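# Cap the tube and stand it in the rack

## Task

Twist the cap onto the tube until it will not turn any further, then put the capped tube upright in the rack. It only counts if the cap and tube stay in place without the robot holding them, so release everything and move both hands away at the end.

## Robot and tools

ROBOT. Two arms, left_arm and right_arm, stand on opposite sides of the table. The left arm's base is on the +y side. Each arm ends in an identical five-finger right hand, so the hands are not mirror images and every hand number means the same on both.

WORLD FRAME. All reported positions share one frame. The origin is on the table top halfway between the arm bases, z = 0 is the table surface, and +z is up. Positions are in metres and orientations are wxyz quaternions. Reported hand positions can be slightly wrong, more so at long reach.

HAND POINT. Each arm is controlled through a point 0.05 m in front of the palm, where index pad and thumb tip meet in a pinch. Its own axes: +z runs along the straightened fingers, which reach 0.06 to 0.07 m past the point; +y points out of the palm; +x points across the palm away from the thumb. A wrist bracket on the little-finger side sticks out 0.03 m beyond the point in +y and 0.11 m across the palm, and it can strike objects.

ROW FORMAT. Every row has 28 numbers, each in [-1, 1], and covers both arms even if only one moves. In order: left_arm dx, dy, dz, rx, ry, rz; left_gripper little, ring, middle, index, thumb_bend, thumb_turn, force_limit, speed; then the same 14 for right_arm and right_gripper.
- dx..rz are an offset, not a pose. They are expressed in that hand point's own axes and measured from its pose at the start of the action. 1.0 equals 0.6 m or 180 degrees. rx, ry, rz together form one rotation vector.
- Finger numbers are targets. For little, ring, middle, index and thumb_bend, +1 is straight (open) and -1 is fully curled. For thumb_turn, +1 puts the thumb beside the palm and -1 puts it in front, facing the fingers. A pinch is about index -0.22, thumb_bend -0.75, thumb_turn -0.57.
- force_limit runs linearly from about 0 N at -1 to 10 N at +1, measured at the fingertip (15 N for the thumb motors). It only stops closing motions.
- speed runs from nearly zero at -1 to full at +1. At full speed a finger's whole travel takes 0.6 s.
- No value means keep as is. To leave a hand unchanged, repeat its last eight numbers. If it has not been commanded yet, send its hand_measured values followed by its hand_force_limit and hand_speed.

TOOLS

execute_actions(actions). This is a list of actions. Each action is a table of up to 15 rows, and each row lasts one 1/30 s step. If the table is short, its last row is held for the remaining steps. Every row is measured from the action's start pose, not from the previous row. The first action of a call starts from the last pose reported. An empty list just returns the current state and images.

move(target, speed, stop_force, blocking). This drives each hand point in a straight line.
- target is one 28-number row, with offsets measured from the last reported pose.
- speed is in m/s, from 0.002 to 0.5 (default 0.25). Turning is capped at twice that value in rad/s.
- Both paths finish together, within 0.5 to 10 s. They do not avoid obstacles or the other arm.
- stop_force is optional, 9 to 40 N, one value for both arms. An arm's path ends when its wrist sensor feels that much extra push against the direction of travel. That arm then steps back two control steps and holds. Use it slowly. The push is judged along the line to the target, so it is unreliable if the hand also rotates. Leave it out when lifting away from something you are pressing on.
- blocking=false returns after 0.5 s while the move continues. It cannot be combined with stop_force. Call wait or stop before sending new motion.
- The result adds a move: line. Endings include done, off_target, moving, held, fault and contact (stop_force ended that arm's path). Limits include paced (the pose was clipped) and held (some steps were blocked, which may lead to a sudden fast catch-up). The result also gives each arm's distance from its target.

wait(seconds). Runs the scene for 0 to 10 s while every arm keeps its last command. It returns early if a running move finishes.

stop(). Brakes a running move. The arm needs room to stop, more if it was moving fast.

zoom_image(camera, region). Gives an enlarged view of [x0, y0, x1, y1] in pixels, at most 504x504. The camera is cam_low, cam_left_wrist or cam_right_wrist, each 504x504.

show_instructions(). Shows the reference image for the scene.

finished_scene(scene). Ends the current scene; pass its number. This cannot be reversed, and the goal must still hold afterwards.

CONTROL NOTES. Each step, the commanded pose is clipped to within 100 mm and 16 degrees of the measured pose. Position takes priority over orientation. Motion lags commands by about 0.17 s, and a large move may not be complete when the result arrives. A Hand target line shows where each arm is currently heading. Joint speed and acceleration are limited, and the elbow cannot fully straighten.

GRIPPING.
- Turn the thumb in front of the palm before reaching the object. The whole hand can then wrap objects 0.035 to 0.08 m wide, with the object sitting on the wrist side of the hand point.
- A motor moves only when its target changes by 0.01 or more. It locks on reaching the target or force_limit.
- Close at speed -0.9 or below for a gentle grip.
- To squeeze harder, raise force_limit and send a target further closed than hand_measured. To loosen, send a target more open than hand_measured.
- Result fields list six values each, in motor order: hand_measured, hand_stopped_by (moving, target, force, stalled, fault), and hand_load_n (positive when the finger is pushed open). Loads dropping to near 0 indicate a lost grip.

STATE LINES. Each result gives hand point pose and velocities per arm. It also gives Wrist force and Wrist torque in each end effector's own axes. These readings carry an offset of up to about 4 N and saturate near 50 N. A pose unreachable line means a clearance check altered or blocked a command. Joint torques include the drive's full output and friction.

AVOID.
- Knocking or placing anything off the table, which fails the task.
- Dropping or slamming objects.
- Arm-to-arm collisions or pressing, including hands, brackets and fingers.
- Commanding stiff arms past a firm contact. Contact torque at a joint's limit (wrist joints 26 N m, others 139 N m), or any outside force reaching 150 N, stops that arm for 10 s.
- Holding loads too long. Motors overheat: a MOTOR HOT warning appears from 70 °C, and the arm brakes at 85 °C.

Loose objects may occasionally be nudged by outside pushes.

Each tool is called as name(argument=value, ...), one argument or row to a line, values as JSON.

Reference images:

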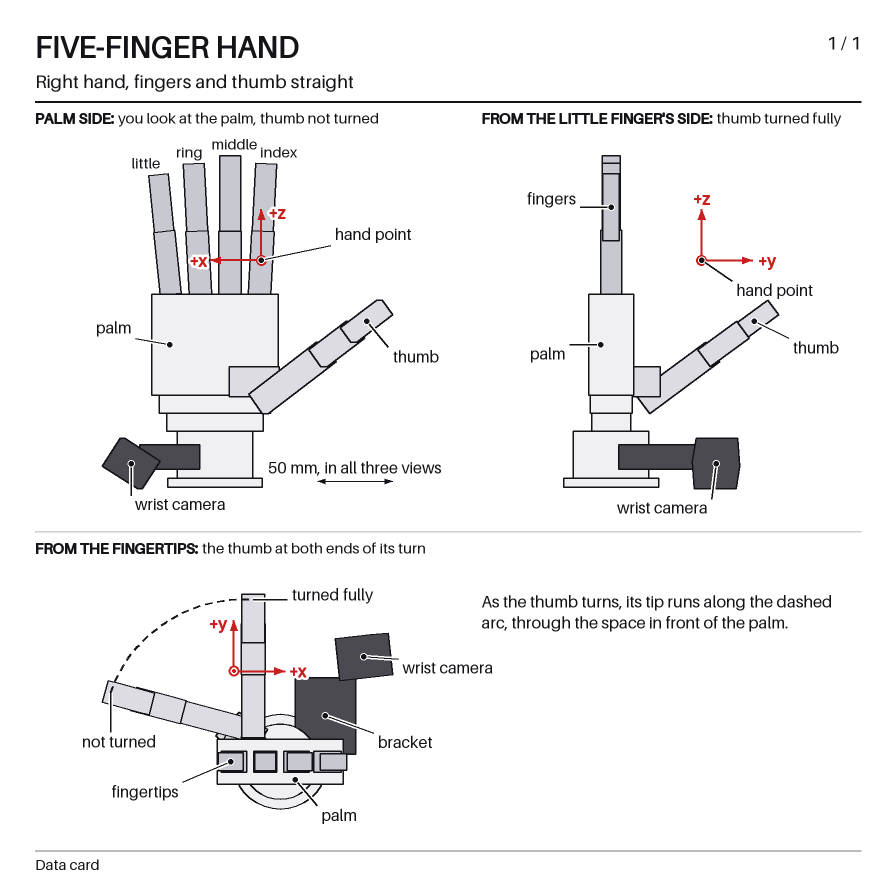

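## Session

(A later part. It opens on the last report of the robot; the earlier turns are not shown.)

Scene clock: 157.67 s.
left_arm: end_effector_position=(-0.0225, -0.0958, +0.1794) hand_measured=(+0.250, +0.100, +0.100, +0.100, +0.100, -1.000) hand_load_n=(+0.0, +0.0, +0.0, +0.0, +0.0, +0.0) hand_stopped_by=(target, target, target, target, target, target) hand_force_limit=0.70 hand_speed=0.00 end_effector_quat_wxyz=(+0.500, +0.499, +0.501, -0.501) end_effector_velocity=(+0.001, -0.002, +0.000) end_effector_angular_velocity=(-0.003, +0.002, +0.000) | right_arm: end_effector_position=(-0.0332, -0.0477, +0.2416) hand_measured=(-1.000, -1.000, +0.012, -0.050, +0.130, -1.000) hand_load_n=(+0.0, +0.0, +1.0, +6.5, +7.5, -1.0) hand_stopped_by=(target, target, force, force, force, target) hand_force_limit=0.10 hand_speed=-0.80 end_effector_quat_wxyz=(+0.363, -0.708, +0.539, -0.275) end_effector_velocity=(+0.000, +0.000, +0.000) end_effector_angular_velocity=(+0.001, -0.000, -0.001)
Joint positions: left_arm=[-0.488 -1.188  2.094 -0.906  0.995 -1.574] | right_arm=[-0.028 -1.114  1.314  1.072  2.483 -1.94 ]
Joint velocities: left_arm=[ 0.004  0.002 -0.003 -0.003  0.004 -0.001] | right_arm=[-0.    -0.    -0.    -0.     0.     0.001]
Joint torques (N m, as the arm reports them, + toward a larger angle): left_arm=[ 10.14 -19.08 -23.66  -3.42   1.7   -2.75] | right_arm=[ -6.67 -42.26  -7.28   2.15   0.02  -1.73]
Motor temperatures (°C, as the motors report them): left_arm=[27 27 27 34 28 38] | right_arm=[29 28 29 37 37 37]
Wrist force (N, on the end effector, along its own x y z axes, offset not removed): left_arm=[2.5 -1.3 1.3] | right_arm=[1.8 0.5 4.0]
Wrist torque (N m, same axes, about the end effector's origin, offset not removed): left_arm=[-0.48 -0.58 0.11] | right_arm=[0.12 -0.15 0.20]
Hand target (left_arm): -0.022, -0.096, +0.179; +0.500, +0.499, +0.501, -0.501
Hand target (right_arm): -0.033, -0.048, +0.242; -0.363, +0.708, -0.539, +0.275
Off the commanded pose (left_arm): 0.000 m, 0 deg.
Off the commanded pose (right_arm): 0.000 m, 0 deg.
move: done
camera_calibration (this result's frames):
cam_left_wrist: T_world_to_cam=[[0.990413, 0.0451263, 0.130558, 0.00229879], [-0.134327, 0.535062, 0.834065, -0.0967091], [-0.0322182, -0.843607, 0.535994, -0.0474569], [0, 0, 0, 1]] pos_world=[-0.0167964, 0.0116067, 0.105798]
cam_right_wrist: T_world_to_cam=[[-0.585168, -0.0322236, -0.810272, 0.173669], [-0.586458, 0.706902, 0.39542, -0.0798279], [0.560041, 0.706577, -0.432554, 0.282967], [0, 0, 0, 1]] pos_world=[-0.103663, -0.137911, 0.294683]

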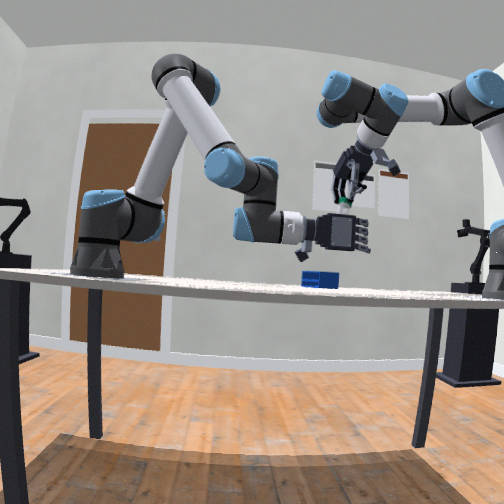

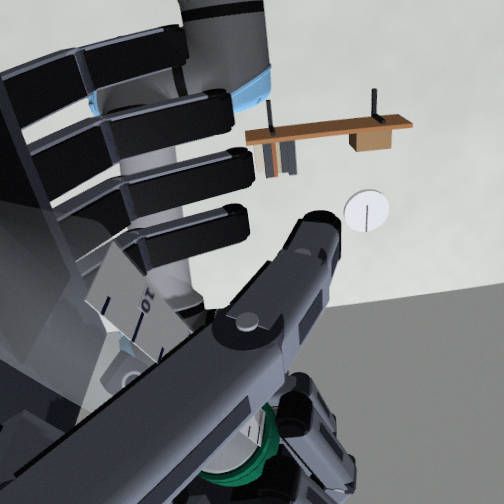

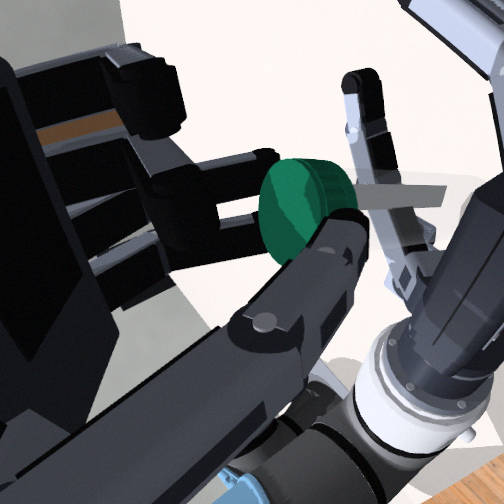

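move(
  target=[0,0.033,0.033,0,0,0,0.25,0.1,0.1,0.1,0.1,-1,0.7,0,0,0,0,0,0,0,-1,-1,-0.3,-0.3,-0.1,-1,0.1,-0.8],
  speed=0.03,
)

zoom_image(
  camera="cam_low",
  region=[295,170,395,270],
)

Scene clock: 159.17 s.
left_arm: end_effector_position=(-0.0027, -0.1154, +0.1795) hand_measured=(+0.250, +0.100, +0.100, +0.100, +0.100, -1.000) hand_load_n=(+0.0, +0.0, +0.0, +0.0, +0.0, +0.0) hand_stopped_by=(target, target, target, target, target, target) hand_force_limit=0.70 hand_speed=0.00 end_effector_quat_wxyz=(+0.500, +0.499, +0.501, -0.501) end_effector_velocity=(+0.001, -0.001, -0.000) end_effector_angular_velocity=(+0.000, -0.000, -0.001) | right_arm: end_effector_position=(-0.0332, -0.0477, +0.2416) hand_measured=(-1.000, -1.000, +0.012, -0.050, +0.130, -1.000) hand_load_n=(+0.0, +0.0, +6.5, +4.5, +9.0, -0.5) hand_stopped_by=(target, target, force, force, force, target) hand_force_limit=0.10 hand_speed=-0.80 end_effector_quat_wxyz=(+0.363, -0.708, +0.539, -0.275) end_effector_velocity=(+0.000, -0.000, +0.000) end_effector_angular_velocity=(-0.002, -0.001, +0.000)
Joint positions: left_arm=[-0.422 -1.163  2.05  -0.889  1.061 -1.573] | right_arm=[-0.028 -1.114  1.314  1.072  2.483 -1.94 ]
Joint velocities: left_arm=[ 0.004  0.002 -0.003  0.001  0.004  0.   ] | right_arm=[-0.     0.    -0.     0.001  0.001 -0.001]
Joint torques (N m, as the arm reports them, + toward a larger angle): left_arm=[ 14.25 -23.12 -26.76   0.83   0.37   2.32] | right_arm=[ -5.92 -42.76  -7.92   2.11  -0.14  -1.72]
Motor temperatures (°C, as the motors report them): left_arm=[27 27 27 34 28 38] | right_arm=[29 28 29 37 37 37]
Wrist force (N, on the end effector, along its own x y z axes, offset not removed): left_arm=[2.0 -6.9 3.2] | right_arm=[2.0 -6.6 3.7]
Wrist torque (N m, same axes, about the end effector's origin, offset not removed): left_arm=[-1.01 -0.42 0.03] | right_arm=[0.11 -0.16 -0.07]
Hand target (left_arm): -0.003, -0.116, +0.179; +0.500, +0.499, +0.501, -0.501
Hand target (right_arm): -0.033, -0.048, +0.242; -0.363, +0.708, -0.539, +0.275
Off the commanded pose (left_arm): 0.000 m, 0 deg.
Off the commanded pose (right_arm): 0.000 m, 0 deg.
move: done
camera_calibration (this result's frames):
cam_left_wrist: T_world_to_cam=[[0.990379, 0.0451202, 0.130815, -0.016413], [-0.134535, 0.535201, 0.833943, -0.083553], [-0.0323847, -0.843519, 0.536122, -0.063416], [0, 0, 0, 1]] pos_world=[0.00296062, -0.0080344, 0.105824]
cam_right_wrist: T_world_to_cam=[[-0.585168, -0.0322216, -0.810272, 0.17367], [-0.586456, 0.706904, 0.39542, -0.0798268], [0.560043, 0.706575, -0.432554, 0.282966], [0, 0, 0, 1]] pos_world=[-0.103662, -0.137911, 0.294683]

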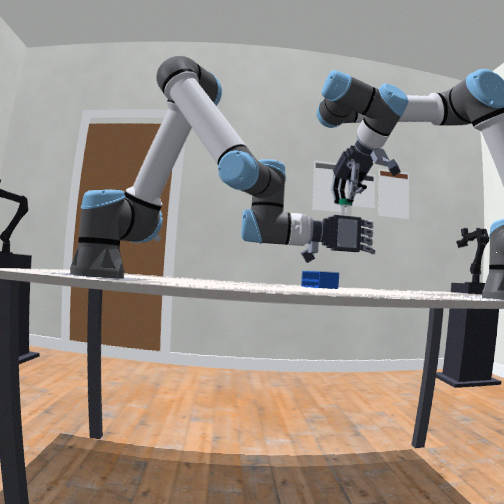

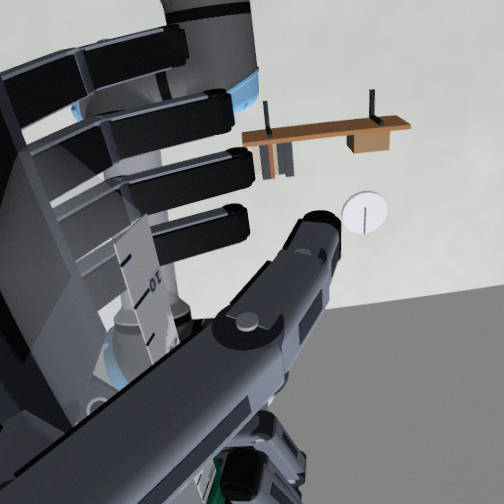

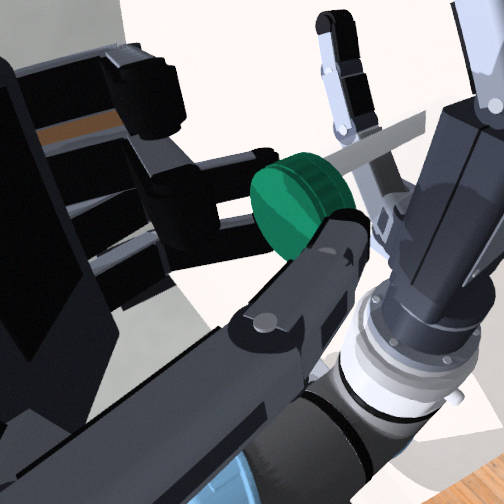

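Region (295, 170, 395, 270) of cam_low's 504x504 image, scaled by 5.040, with more detail than that image has.

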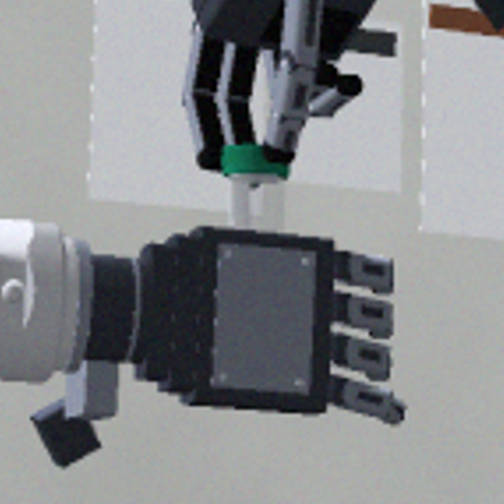

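move(
  target=[-0.008,-0.072,-0.084,0,0,0,0.3,0.3,0.3,0.3,0.4,-1,0.7,0.5,0.0103,0.0173,-0.0241,0.003,-0.406,-0.291,-1,-1,-0.32,-0.3,-0.1,-1,0.1,-0.8],
  speed=0.3,
)

zoom_image(
  camera="cam_low",
  region=[295,170,395,270],
)

Scene clock: 162.67 s.
left_arm: end_effector_position=(-0.0461, -0.0651, +0.1842) hand_measured=(+0.300, +0.300, +0.300, +0.300, +0.400, -1.000) hand_load_n=(+0.0, +0.0, +0.0, +0.0, +0.0, +0.0) hand_stopped_by=(target, target, target, target, target, target) hand_force_limit=0.70 hand_speed=0.50 end_effector_quat_wxyz=(+0.499, +0.499, +0.501, -0.501) end_effector_velocity=(-0.000, +0.000, -0.001) end_effector_angular_velocity=(+0.001, -0.002, -0.000) | right_arm: end_effector_position=(-0.0484, -0.0583, +0.2418) hand_measured=(-1.000, -1.000, +0.012, -0.050, +0.130, -1.000) hand_load_n=(+0.0, +0.0, +6.0, +4.5, +9.0, -0.5) hand_stopped_by=(target, target, force, force, force, target) hand_force_limit=0.10 hand_speed=-0.80 end_effector_quat_wxyz=(-0.457, +0.879, +0.120, -0.059) end_effector_velocity=(-0.000, -0.000, -0.000) end_effector_angular_velocity=(-0.003, -0.002, +0.015)
Joint positions: left_arm=[-0.584 -1.239  2.156 -0.917  0.899 -1.574] | right_arm=[-0.579 -1.468  1.671  0.572  0.967 -3.654]
Joint velocities: left_arm=[-0.001  0.001  0.001  0.    -0.001  0.001] | right_arm=[-0.003  0.006 -0.006  0.012 -0.011 -0.018]
Joint torques (N m, as the arm reports them, + toward a larger angle): left_arm=[ -9.09 -39.    -3.68  -3.27  -1.69  -2.6 ] | right_arm=[ -8.67 -13.72 -30.31   2.53  -3.43  -2.36]
Motor temperatures (°C, as the motors report them): left_arm=[27 27 27 34 28 38] | right_arm=[29 28 29 37 37 37]
Wrist force (N, on the end effector, along its own x y z axes, offset not removed): left_arm=[0.5 -1.6 1.3] | right_arm=[-1.7 -3.2 1.5]
Wrist torque (N m, same axes, about the end effector's origin, offset not removed): left_arm=[-0.52 -0.31 -0.06] | right_arm=[-0.56 0.38 -0.23]
Hand target (left_arm): -0.046, -0.065, +0.184; +0.499, +0.499, +0.501, -0.501
Hand target (right_arm): -0.048, -0.058, +0.242; -0.457, +0.879, +0.120, -0.060
Off the commanded pose (left_arm): 0.000 m, 0 deg.
Off the commanded pose (right_arm): 0.000 m, 0 deg.
move: done
camera_calibration (this result's frames):
cam_left_wrist: T_world_to_cam=[[0.990459, 0.045063, 0.13023, 0.0237688], [-0.134024, 0.53486, 0.834244, -0.120289], [-0.0320611, -0.843738, 0.535796, -0.0248466], [0, 0, 0, 1]] pos_world=[-0.0404604, 0.0423027, 0.110568]
cam_right_wrist: T_world_to_cam=[[0.0334108, -0.575085, -0.817411, 0.164573], [-0.710023, -0.589256, 0.385546, -0.160532], [-0.703386, 0.567499, -0.428011, 0.22875], [0, 0, 0, 1]] pos_world=[0.04142, -0.129766, 0.294324]

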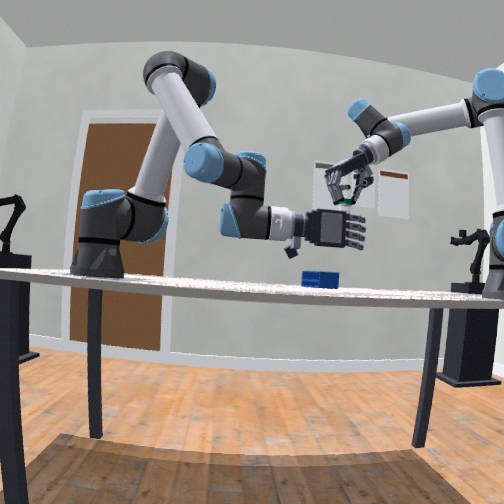

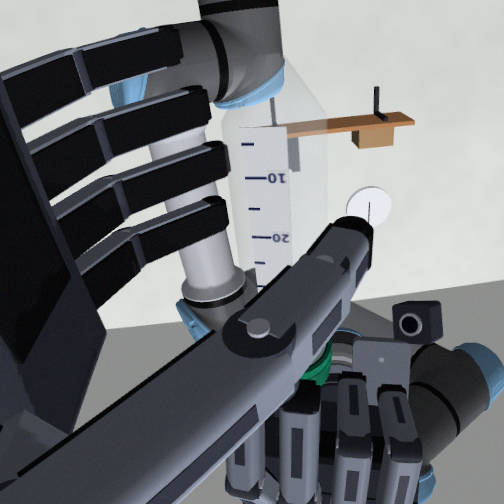

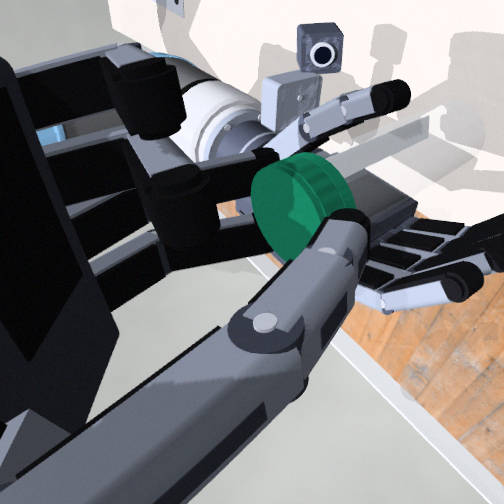

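Region (295, 170, 395, 270) of cam_low's 504x504 image, scaled by 5.040, with more detail than that image has.

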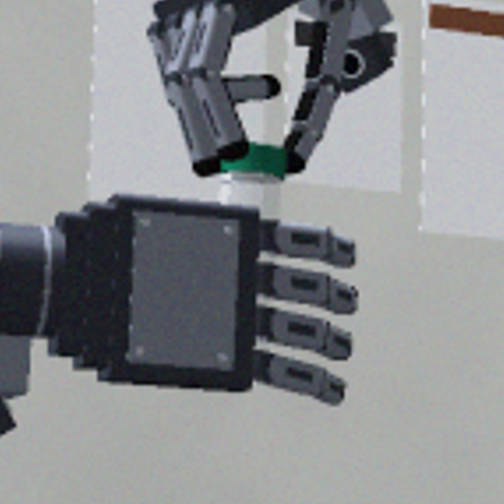

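Good position. Grip and turn 45°.

execute_actions(
  actions=[
    [[0,0,0,0,0,0,0.3,0.3,0.05,0.02,0.17,-1,0.2,0,0,0,0,0,0,0,-1,-1,-0.32,-0.3,-0.1,-1,0.1,-0.8]],
    [[0,0,0,0,0,0,0.3,0.3,-0.12,-0.15,0.0,-1,0.8,-0.8,0,0,0,0,0,0,-1,-1,-0.32,-0.3,-0.1,-1,0.1,-0.8]],
    [[0,0,0,0,0,0,0.3,0.3,-0.12,-0.15,0.0,-1,0.8,-0.8,0,0,0,0,0,0,-1,-1,-0.32,-0.3,-0.1,-1,0.1,-0.8]],
  ],
)

move(
  target=[0,0,0,0,0,0,0.3,0.3,-0.12,-0.15,0.0,-1,0.8,-0.8,0.013,-0.006,0.0096,-0.0015,0.203,0.1455,-1,-1,-0.32,-0.3,-0.1,-1,0.1,-0.8],
  speed=0.3,
)

Scene clock: 164.47 s.
left_arm: end_effector_position=(-0.0461, -0.0651, +0.1842) hand_measured=(+0.300, +0.300, -0.088, -0.098, +0.094, -1.000) hand_load_n=(+0.0, +0.0, +10.5, +8.0, +13.0, +1.5) hand_stopped_by=(target, target, force, force, force, target) hand_force_limit=0.80 hand_speed=-0.80 end_effector_quat_wxyz=(+0.499, +0.499, +0.501, -0.501) end_effector_velocity=(-0.001, +0.000, -0.000) end_effector_angular_velocity=(+0.000, -0.001, -0.001) | right_arm: end_effector_position=(-0.0484, -0.0583, +0.2418) hand_measured=(-1.000, -1.000, +0.012, -0.050, +0.130, -1.000) hand_load_n=(+0.0, +0.0, +4.5, +4.5, +8.5, +0.0) hand_stopped_by=(target, target, force, force, force, target) hand_force_limit=0.10 hand_speed=-0.80 end_effector_quat_wxyz=(-0.457, +0.879, +0.120, -0.059) end_effector_velocity=(+0.000, -0.000, +0.000) end_effector_angular_velocity=(-0.000, +0.001, -0.001)
Joint positions: left_arm=[-0.584 -1.239  2.156 -0.917  0.899 -1.574] | right_arm=[-0.579 -1.468  1.671  0.572  0.967 -3.654]
Joint velocities: left_arm=[-0.001  0.    -0.    -0.     0.     0.   ] | right_arm=[-0.    -0.     0.     0.    -0.     0.001]
Joint torques (N m, as the arm reports them, + toward a larger angle): left_arm=[  0.61 -32.88 -10.63  -2.53   0.99  -2.4 ] | right_arm=[  7.3  -30.63  -9.26   1.27   1.89   1.7 ]
Motor temperatures (°C, as the motors report them): left_arm=[27 27 27 34 28 38] | right_arm=[29 28 29 37 37 37]
Wrist force (N, on the end effector, along its own x y z axes, offset not removed): left_arm=[3.4 -1.7 5.6] | right_arm=[4.6 -3.7 -0.7]
Wrist torque (N m, same axes, about the end effector's origin, offset not removed): left_arm=[-0.50 -0.23 -0.10] | right_arm=[0.59 -0.43 0.23]
Hand target (left_arm): -0.046, -0.065, +0.184; +0.499, +0.499, +0.501, -0.501
Hand target (right_arm): -0.048, -0.058, +0.242; -0.457, +0.879, +0.120, -0.059
Off the commanded pose (left_arm): 0.000 m, 0 deg.
Off the commanded pose (right_arm): 0.000 m, 0 deg.
camera_calibration (this result's frames):
cam_left_wrist: T_world_to_cam=[[0.990461, 0.0450653, 0.130215, 0.0237948], [-0.134013, 0.53486, 0.834246, -0.12031], [-0.0320513, -0.843738, 0.535797, -0.0248238], [0, 0, 0, 1]] pos_world=[-0.0404866, 0.0423317, 0.11057]
cam_right_wrist: T_world_to_cam=[[0.0334415, -0.575039, -0.817442, 0.164591], [-0.710032, -0.589282, 0.385489, -0.160486], [-0.703375, 0.567519, -0.428002, 0.228743], [0, 0, 0, 1]] pos_world=[0.0414379, -0.129742, 0.294312]

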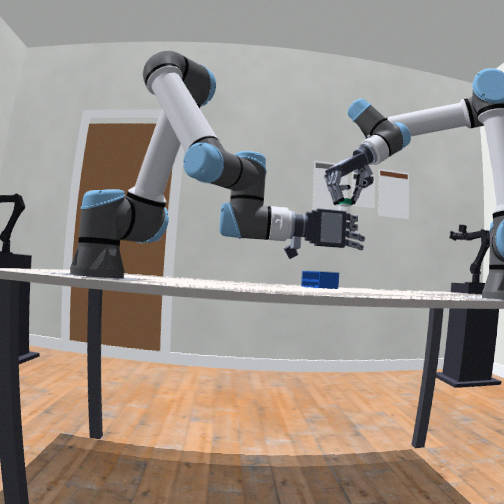

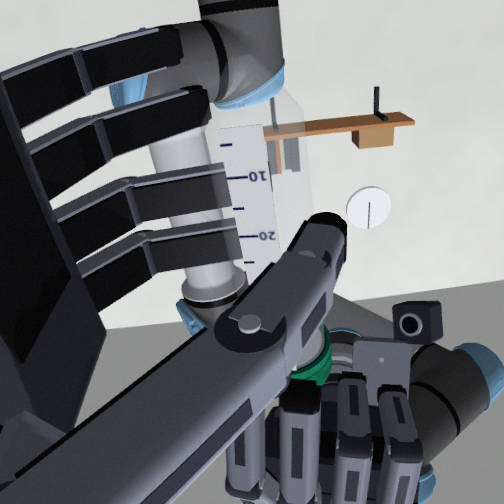

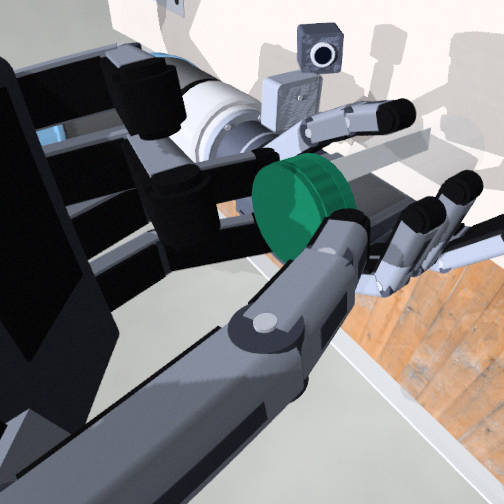

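Scene clock: 166.37 s.
left_arm: end_effector_position=(-0.0461, -0.0651, +0.1842) hand_measured=(+0.300, +0.300, -0.090, -0.098, +0.088, -1.000) hand_load_n=(+0.0, +0.0, +0.0, +0.5, +0.5, -0.5) hand_stopped_by=(target, target, force, force, force, target) hand_force_limit=0.80 hand_speed=-0.80 end_effector_quat_wxyz=(+0.499, +0.499, +0.501, -0.501) end_effector_velocity=(+0.000, +0.000, -0.000) end_effector_angular_velocity=(+0.001, -0.001, -0.000) | right_arm: end_effector_position=(-0.0428, -0.0497, +0.2415) hand_measured=(-1.000, -1.000, +0.012, -0.050, +0.130, -1.000) hand_load_n=(+0.0, +0.0, +5.0, +4.0, +7.5, -1.0) hand_stopped_by=(target, target, force, force, force, target) hand_force_limit=0.10 hand_speed=-0.80 end_effector_quat_wxyz=(+0.444, -0.859, +0.227, -0.117) end_effector_velocity=(+0.000, +0.000, -0.000) end_effector_angular_velocity=(-0.003, -0.001, -0.010)
Joint positions: left_arm=[-0.584 -1.239  2.156 -0.917  0.899 -1.574] | right_arm=[-0.249 -1.484  1.666  0.463  1.848 -2.937]
Joint velocities: left_arm=[0.    0.    0.    0.    0.    0.001] | right_arm=[ 0.005  0.006 -0.005  0.005  0.013  0.008]
Joint torques (N m, as the arm reports them, + toward a larger angle): left_arm=[  0.24 -33.53  -9.83  -2.63   0.79  -2.2 ] | right_arm=[  8.08 -12.66 -31.48   2.43   3.09   2.22]
Motor temperatures (°C, as the motors report them): left_arm=[27 27 27 34 28 38] | right_arm=[29 28 29 37 37 37]
Wrist force (N, on the end effector, along its own x y z axes, offset not removed): left_arm=[1.7 -0.3 1.4] | right_arm=[-4.9 0.0 0.3]
Wrist torque (N m, same axes, about the end effector's origin, offset not removed): left_arm=[-0.40 -0.35 0.00] | right_arm=[0.18 0.86 0.02]
Hand target (left_arm): -0.046, -0.065, +0.184; +0.499, +0.499, +0.501, -0.501
Hand target (right_arm): -0.043, -0.050, +0.242; -0.444, +0.859, -0.227, +0.117
Off the commanded pose (left_arm): 0.000 m, 0 deg.
Off the commanded pose (right_arm): 0.000 m, 0 deg.
move: done
camera_calibration (this result's frames):
cam_left_wrist: T_world_to_cam=[[0.990461, 0.0450651, 0.130215, 0.0237948], [-0.134014, 0.534859, 0.834246, -0.12031], [-0.0320516, -0.843738, 0.535797, -0.0248238], [0, 0, 0, 1]] pos_world=[-0.0404866, 0.0423317, 0.11057]
cam_right_wrist: T_world_to_cam=[[-0.387991, -0.431023, -0.814667, 0.157616], [-0.916131, 0.0836603, 0.392052, -0.128309], [-0.100828, 0.898454, -0.427333, 0.26975], [0, 0, 0, 1]] pos_world=[-0.0291961, -0.163687, 0.293981]

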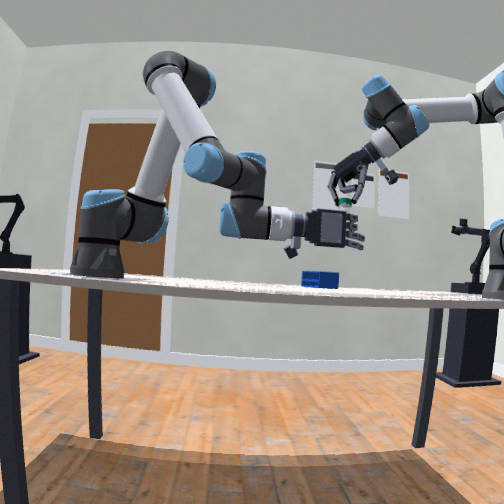

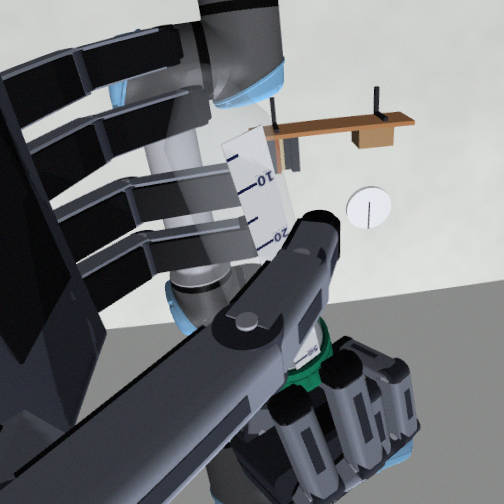

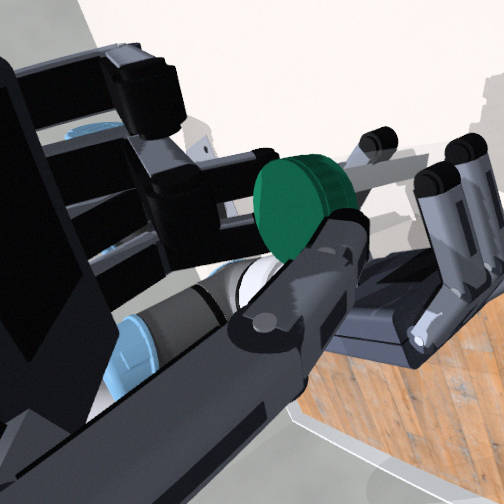

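move(
  target=[0.008,0.07,0.045,0,0,0,0.3,0.3,0.1,0.1,0.3,-1,0.8,0,0,0,0,0,0,0,-1,-1,-0.32,-0.3,-0.1,-1,0.1,-0.8],
  speed=0.05,
)

move(
  target=[0,0,0,0,0,0,0.3,-1,-1,-1,0.3,-1,0.6,-0.6,0,0,0,0,0,0,-1,-1,-0.32,-0.3,-0.1,-1,0.1,-0.8],
)

zoom_image(
  camera="cam_low",
  region=[295,170,395,270],
)

Scene clock: 168.03 s.
left_arm: end_effector_position=(-0.0042, -0.0919, +0.1795) hand_measured=(+0.300, +0.300, +0.100, +0.100, +0.300, -1.000) hand_load_n=(+0.0, +0.0, +0.0, +0.0, +0.0, +0.0) hand_stopped_by=(target, target, target, target, target, target) hand_force_limit=0.80 hand_speed=0.00 end_effector_quat_wxyz=(+0.500, +0.499, +0.501, -0.501) end_effector_velocity=(+0.002, -0.001, -0.001) end_effector_angular_velocity=(+0.001, -0.001, -0.001) | right_arm: end_effector_position=(-0.0428, -0.0497, +0.2415) hand_measured=(-1.000, -1.000, +0.012, -0.050, +0.130, -1.000) hand_load_n=(+0.0, +0.0, +5.0, +4.5, +8.0, -1.0) hand_stopped_by=(target, target, force, force, force, target) hand_force_limit=0.10 hand_speed=-0.80 end_effector_quat_wxyz=(+0.444, -0.859, +0.227, -0.117) end_effector_velocity=(-0.000, +0.000, +0.000) end_effector_angular_velocity=(+0.002, +0.002, -0.001)
Joint positions: left_arm=[-0.454 -1.203  2.117 -0.915  1.029 -1.573] | right_arm=[-0.249 -1.484  1.666  0.463  1.848 -2.937]
Joint velocities: left_arm=[ 0.005  0.003 -0.002  0.001  0.006  0.   ] | right_arm=[ 0.001 -0.001  0.    -0.001  0.     0.003]
Joint torques (N m, as the arm reports them, + toward a larger angle): left_arm=[ 10.67 -17.72 -26.77   0.68   1.36   2.72] | right_arm=[ -8.34 -31.97  -8.42  -1.36  -2.48  -2.36]
Motor temperatures (°C, as the motors report them): left_arm=[27 27 27 34 28 38] | right_arm=[29 28 29 37 37 37]
Wrist force (N, on the end effector, along its own x y z axes, offset not removed): left_arm=[1.7 -2.3 2.2] | right_arm=[-3.0 -4.1 -0.7]
Wrist torque (N m, same axes, about the end effector's origin, offset not removed): left_arm=[-0.65 -0.52 0.01] | right_arm=[-0.36 0.94 -0.52]
Hand target (left_arm): -0.004, -0.092, +0.179; +0.500, +0.499, +0.501, -0.501
Hand target (right_arm): -0.043, -0.050, +0.242; -0.444, +0.859, -0.227, +0.117
Off the commanded pose (left_arm): 0.000 m, 0 deg.
Off the commanded pose (right_arm): 0.000 m, 0 deg.
move: done
camera_calibration (this result's frames):
cam_left_wrist: T_world_to_cam=[[0.990397, 0.0451462, 0.130674, -0.0160088], [-0.134433, 0.535136, 0.834001, -0.0963816], [-0.0322766, -0.843559, 0.536066, -0.043611], [0, 0, 0, 1]] pos_world=[0.00149056, 0.0155116, 0.105853]
cam_right_wrist: T_world_to_cam=[[-0.387993, -0.431024, -0.814665, 0.157615], [-0.916131, 0.0836664, 0.392051, -0.128308], [-0.100823, 0.898453, -0.427336, 0.26975], [0, 0, 0, 1]] pos_world=[-0.0291964, -0.163687, 0.293981]

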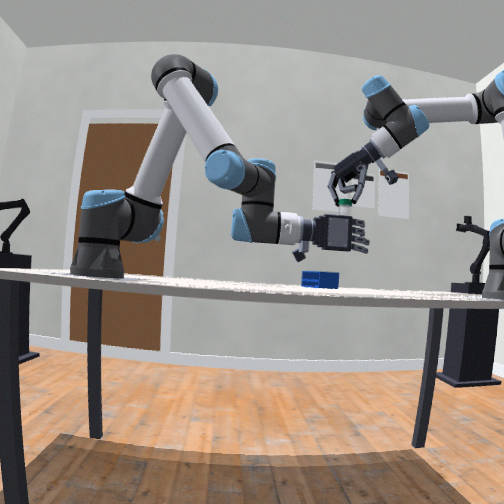

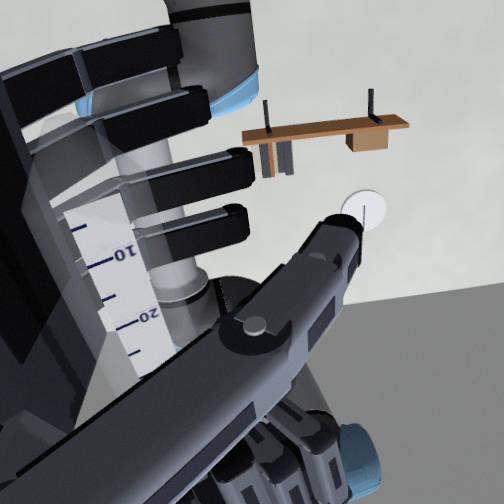

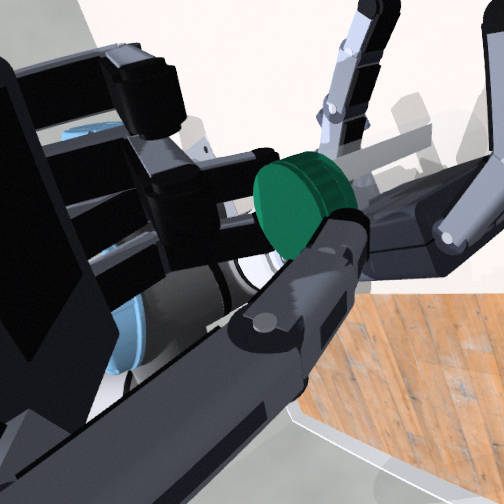

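Scene clock: 170.13 s.
left_arm: end_effector_position=(-0.0042, -0.0919, +0.1795) hand_measured=(+0.300, -0.908, -0.872, -0.848, +0.300, -1.000) hand_load_n=(+0.0, +11.0, +6.5, +7.5, +0.0, +0.0) hand_stopped_by=(target, force, force, force, target, target) hand_force_limit=0.60 hand_speed=-0.60 end_effector_quat_wxyz=(+0.500, +0.499, +0.501, -0.501) end_effector_velocity=(-0.000, +0.000, +0.001) end_effector_angular_velocity=(-0.001, -0.000, -0.000) | right_arm: end_effector_position=(-0.0428, -0.0497, +0.2415) hand_measured=(-1.000, -1.000, +0.012, -0.050, +0.130, -1.000) hand_load_n=(+0.0, +0.0, +5.5, +4.0, +9.5, +2.5) hand_stopped_by=(target, target, force, force, force, target) hand_force_limit=0.10 hand_speed=-0.80 end_effector_quat_wxyz=(+0.444, -0.859, +0.227, -0.117) end_effector_velocity=(+0.000, +0.000, -0.000) end_effector_angular_velocity=(-0.000, -0.001, +0.000)
Joint positions: left_arm=[-0.454 -1.203  2.117 -0.915  1.029 -1.573] | right_arm=[-0.249 -1.484  1.666  0.463  1.848 -2.937]
Joint velocities: left_arm=[-0.    -0.002  0.    -0.     0.     0.001] | right_arm=[ 0.     0.001  0.    -0.001  0.    -0.001]
Joint torques (N m, as the arm reports them, + toward a larger angle): left_arm=[ -9.   -42.59  -3.26  -2.95  -1.26   2.54] | right_arm=[ -7.79 -30.23  -9.2    3.63   0.28  -2.1 ]
Motor temperatures (°C, as the motors report them): left_arm=[27 27 27 34 28 38] | right_arm=[29 28 29 37 37 37]
Wrist force (N, on the end effector, along its own x y z axes, offset not removed): left_arm=[2.4 -2.8 4.9] | right_arm=[1.5 -4.2 -3.4]
Wrist torque (N m, same axes, about the end effector's origin, offset not removed): left_arm=[-0.73 -0.38 0.05] | right_arm=[0.65 -0.09 0.15]
Hand target (left_arm): -0.004, -0.092, +0.180; +0.500, +0.499, +0.501, -0.501
Hand target (right_arm): -0.043, -0.050, +0.242; -0.444, +0.859, -0.227, +0.117
Off the commanded pose (left_arm): 0.000 m, 0 deg.
Off the commanded pose (right_arm): 0.000 m, 0 deg.
move: done
camera_calibration (this result's frames):
cam_left_wrist: T_world_to_cam=[[0.990395, 0.045158, 0.130687, -0.0160118], [-0.134451, 0.535121, 0.834007, -0.0963812], [-0.0322713, -0.843568, 0.536053, -0.0436055], [0, 0, 0, 1]] pos_world=[0.00149229, 0.0155145, 0.10585]
cam_right_wrist: T_world_to_cam=[[-0.387997, -0.431033, -0.814659, 0.157612], [-0.916126, 0.0836447, 0.392066, -0.128321], [-0.100851, 0.898451, -0.427334, 0.269752], [0, 0, 0, 1]] pos_world=[-0.0292003, -0.16369, 0.293984]

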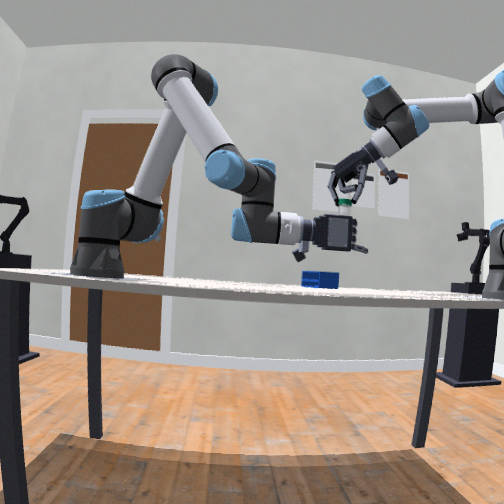

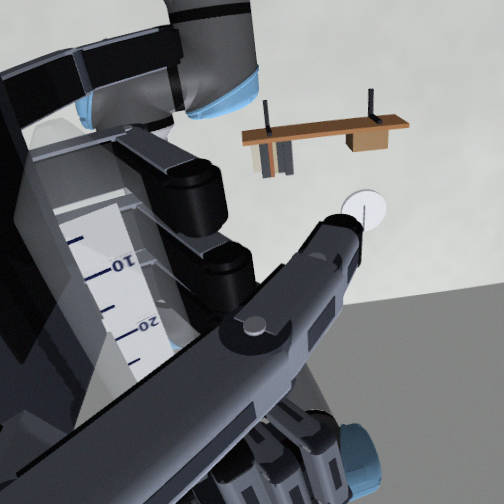

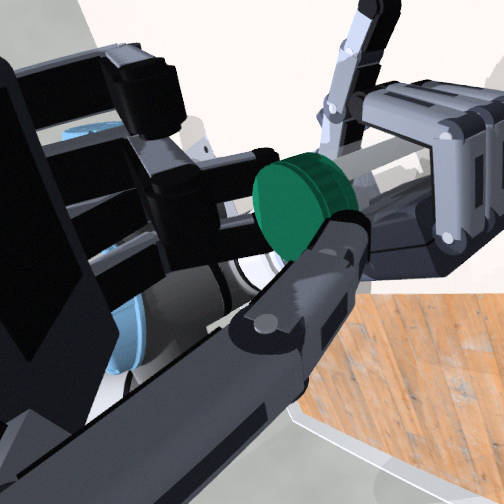

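Region (295, 170, 395, 270) of cam_low's 504x504 image, scaled by 5.040, with more detail than that image has.

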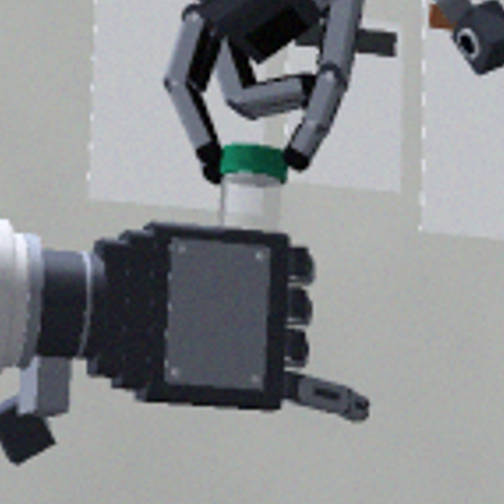

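Great power grip. Tighten right and turn.

move(
  target=[0,0,0.002,0,0,0,0.3,-1,-1,-1,0.3,-1,0.6,-0.6,0,0,0,0,0,0,-1,-1,-0.35,-0.35,-0.15,-1,0.6,-0.9],
)

move(
  target=[0,0,0,0,0,0,0.3,-1,-1,-1,0.3,-1,0.6,-0.6,0.013,-0.0064,0.0093,-0.0015,0.203,0.1455,-1,-1,-0.35,-0.35,-0.15,-1,0.6,-0.9],
  speed=0.3,
)

Scene clock: 171.10 s.
left_arm: end_effector_position=(-0.0042, -0.0930, +0.1795) hand_measured=(+0.300, -0.908, -0.872, -0.848, +0.300, -1.000) hand_load_n=(+0.0, +8.5, +4.0, +5.0, +0.0, +0.0) hand_stopped_by=(target, force, force, force, target, target) hand_force_limit=0.60 hand_speed=-0.60 end_effector_quat_wxyz=(+0.500, +0.499, +0.501, -0.501) end_effector_velocity=(-0.000, -0.000, -0.000) end_effector_angular_velocity=(+0.000, +0.001, -0.000) | right_arm: end_effector_position=(-0.0428, -0.0497, +0.2415) hand_measured=(-1.000, -1.000, +0.004, -0.064, +0.134, -1.000) hand_load_n=(+0.0, +0.0, +6.5, +6.0, +11.5, -0.5) hand_stopped_by=(target, target, force, force, force, target) hand_force_limit=0.60 hand_speed=-0.90 end_effector_quat_wxyz=(+0.444, -0.859, +0.227, -0.117) end_effector_velocity=(+0.000, -0.000, +0.000) end_effector_angular_velocity=(-0.001, +0.001, -0.001)
Joint positions: left_arm=[-0.453 -1.201  2.114 -0.914  1.03  -1.573] | right_arm=[-0.249 -1.484  1.666  0.463  1.848 -2.937]
Joint velocities: left_arm=[ 0.     0.001 -0.001  0.     0.001 -0.001] | right_arm=[-0.    -0.     0.     0.002  0.     0.001]
Joint torques (N m, as the arm reports them, + toward a larger angle): left_arm=[ 12.32 -20.17 -27.72   0.21   1.43   2.54] | right_arm=[ -4.25 -29.65  -9.63   1.5    1.41  -2.  ]
Motor temperatures (°C, as the motors report them): left_arm=[27 27 27 34 28 38] | right_arm=[29 28 29 37 37 37]
Wrist force (N, on the end effector, along its own x y z axes, offset not removed): left_arm=[5.0 -3.0 0.4] | right_arm=[0.5 -3.6 1.2]
Wrist torque (N m, same axes, about the end effector's origin, offset not removed): left_arm=[-0.51 -0.74 0.16] | right_arm=[-0.02 0.21 -0.26]
Hand target (left_arm): -0.004, -0.093, +0.180; +0.500, +0.499, +0.501, -0.501
Hand target (right_arm): -0.043, -0.050, +0.242; -0.444, +0.859, -0.227, +0.117
Off the commanded pose (left_arm): 0.000 m, 0 deg.
Off the commanded pose (right_arm): 0.000 m, 0 deg.
move: done
camera_calibration (this result's frames):
cam_left_wrist: T_world_to_cam=[[0.990397, 0.0451112, 0.130683, -0.0159389], [-0.134422, 0.535134, 0.834004, -0.0957676], [-0.0323102, -0.843562, 0.53606, -0.044583], [0, 0, 0, 1]] pos_world=[0.00147209, 0.0143591, 0.105853]
cam_right_wrist: T_world_to_cam=[[-0.388009, -0.431075, -0.814631, 0.157591], [-0.916122, 0.0836761, 0.392071, -0.128314], [-0.100847, 0.898428, -0.427384, 0.269775], [0, 0, 0, 1]] pos_world=[-0.0291982, -0.163703, 0.293984]

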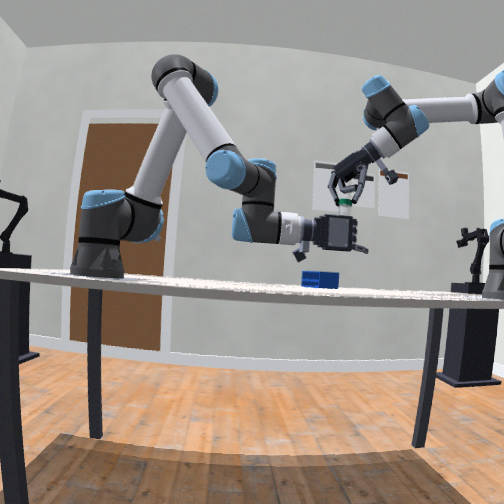

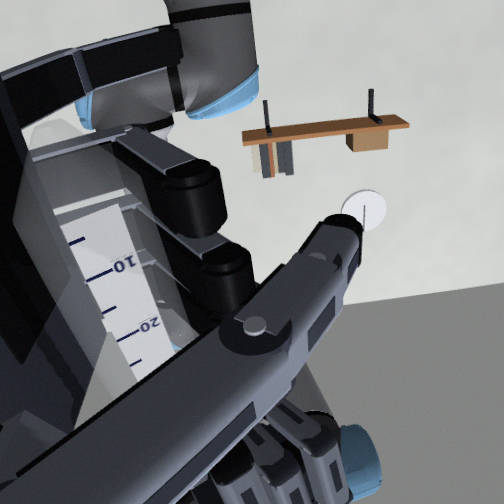

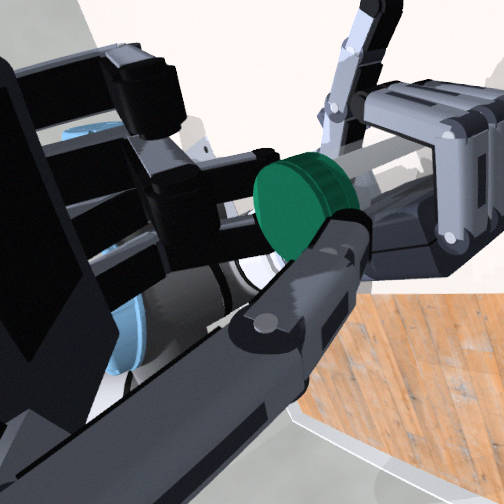

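Scene clock: 173.03 s.
left_arm: end_effector_position=(-0.0042, -0.0930, +0.1795) hand_measured=(+0.300, -0.908, -0.874, -0.848, +0.300, -1.000) hand_load_n=(+0.0, +0.5, +0.0, +0.0, +0.0, +0.0) hand_stopped_by=(target, force, force, force, target, target) hand_force_limit=0.60 hand_speed=-0.60 end_effector_quat_wxyz=(+0.500, +0.499, +0.501, -0.501) end_effector_velocity=(+0.000, +0.000, -0.000) end_effector_angular_velocity=(+0.001, +0.000, +0.000) | right_arm: end_effector_position=(-0.0328, -0.0478, +0.2412) hand_measured=(-1.000, -1.000, +0.004, -0.064, +0.134, -1.000) hand_load_n=(+0.0, +0.0, +7.0, +6.0, +11.5, -1.0) hand_stopped_by=(target, target, force, force, force, target) hand_force_limit=0.60 hand_speed=-0.90 end_effector_quat_wxyz=(+0.364, -0.709, +0.539, -0.275) end_effector_velocity=(-0.000, -0.001, -0.000) end_effector_angular_velocity=(-0.007, +0.003, -0.014)
Joint positions: left_arm=[-0.453 -1.201  2.114 -0.914  1.03  -1.573] | right_arm=[-0.029 -1.115  1.316  1.067  2.483 -1.943]
Joint velocities: left_arm=[ 0.     0.001  0.    -0.    -0.    -0.   ] | right_arm=[ 0.001  0.01  -0.01   0.026  0.001  0.024]
Joint torques (N m, as the arm reports them, + toward a larger angle): left_arm=[ -1.26 -36.64  -3.48  -3.25  -1.57   1.89] | right_arm=[ 10.94 -27.92 -28.57   3.98   3.     2.37]
Motor temperatures (°C, as the motors report them): left_arm=[27 27 27 34 28 38] | right_arm=[29 28 29 37 37 37]
Wrist force (N, on the end effector, along its own x y z axes, offset not removed): left_arm=[2.8 -4.9 2.1] | right_arm=[-0.3 -6.1 2.1]
Wrist torque (N m, same axes, about the end effector's origin, offset not removed): left_arm=[-0.68 -0.53 0.10] | right_arm=[-0.19 0.30 -0.01]
Hand target (left_arm): -0.004, -0.093, +0.180; +0.500, +0.499, +0.501, -0.501
Hand target (right_arm): -0.033, -0.048, +0.241; -0.363, +0.708, -0.539, +0.275
Off the commanded pose (left_arm): 0.000 m, 0 deg.
Off the commanded pose (right_arm): 0.000 m, 0 deg.
move: done
camera_calibration (this result's frames):
cam_left_wrist: T_world_to_cam=[[0.990394, 0.0451495, 0.130692, -0.0159498], [-0.134449, 0.535129, 0.834002, -0.0957574], [-0.0322821, -0.843563, 0.536059, -0.0445959], [0, 0, 0, 1]] pos_world=[0.00148238, 0.0143432, 0.105852]
cam_right_wrist: T_world_to_cam=[[-0.584926, -0.0318966, -0.810459, 0.173701], [-0.587356, 0.705757, 0.396132, -0.0796698], [0.559352, 0.707736, -0.431551, 0.282411], [0, 0, 0, 1]] pos_world=[-0.103159, -0.138104, 0.294212]

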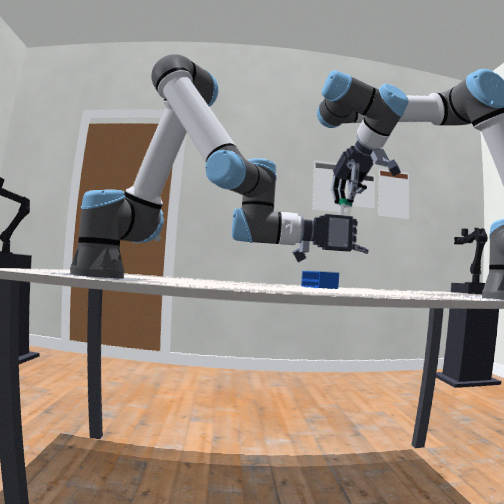

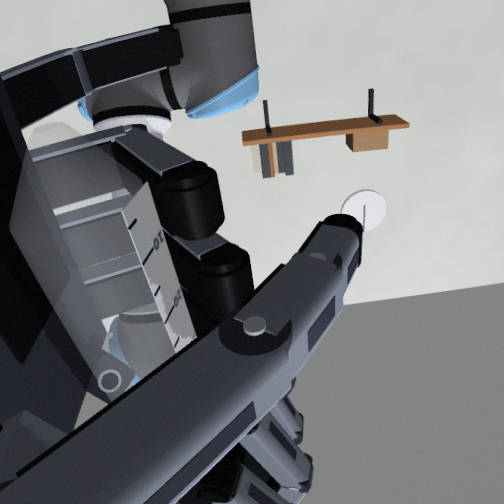

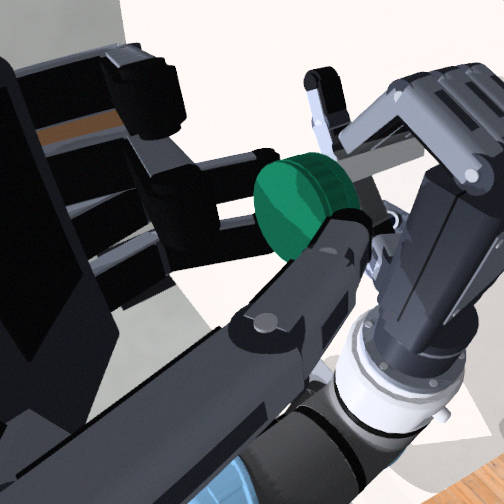

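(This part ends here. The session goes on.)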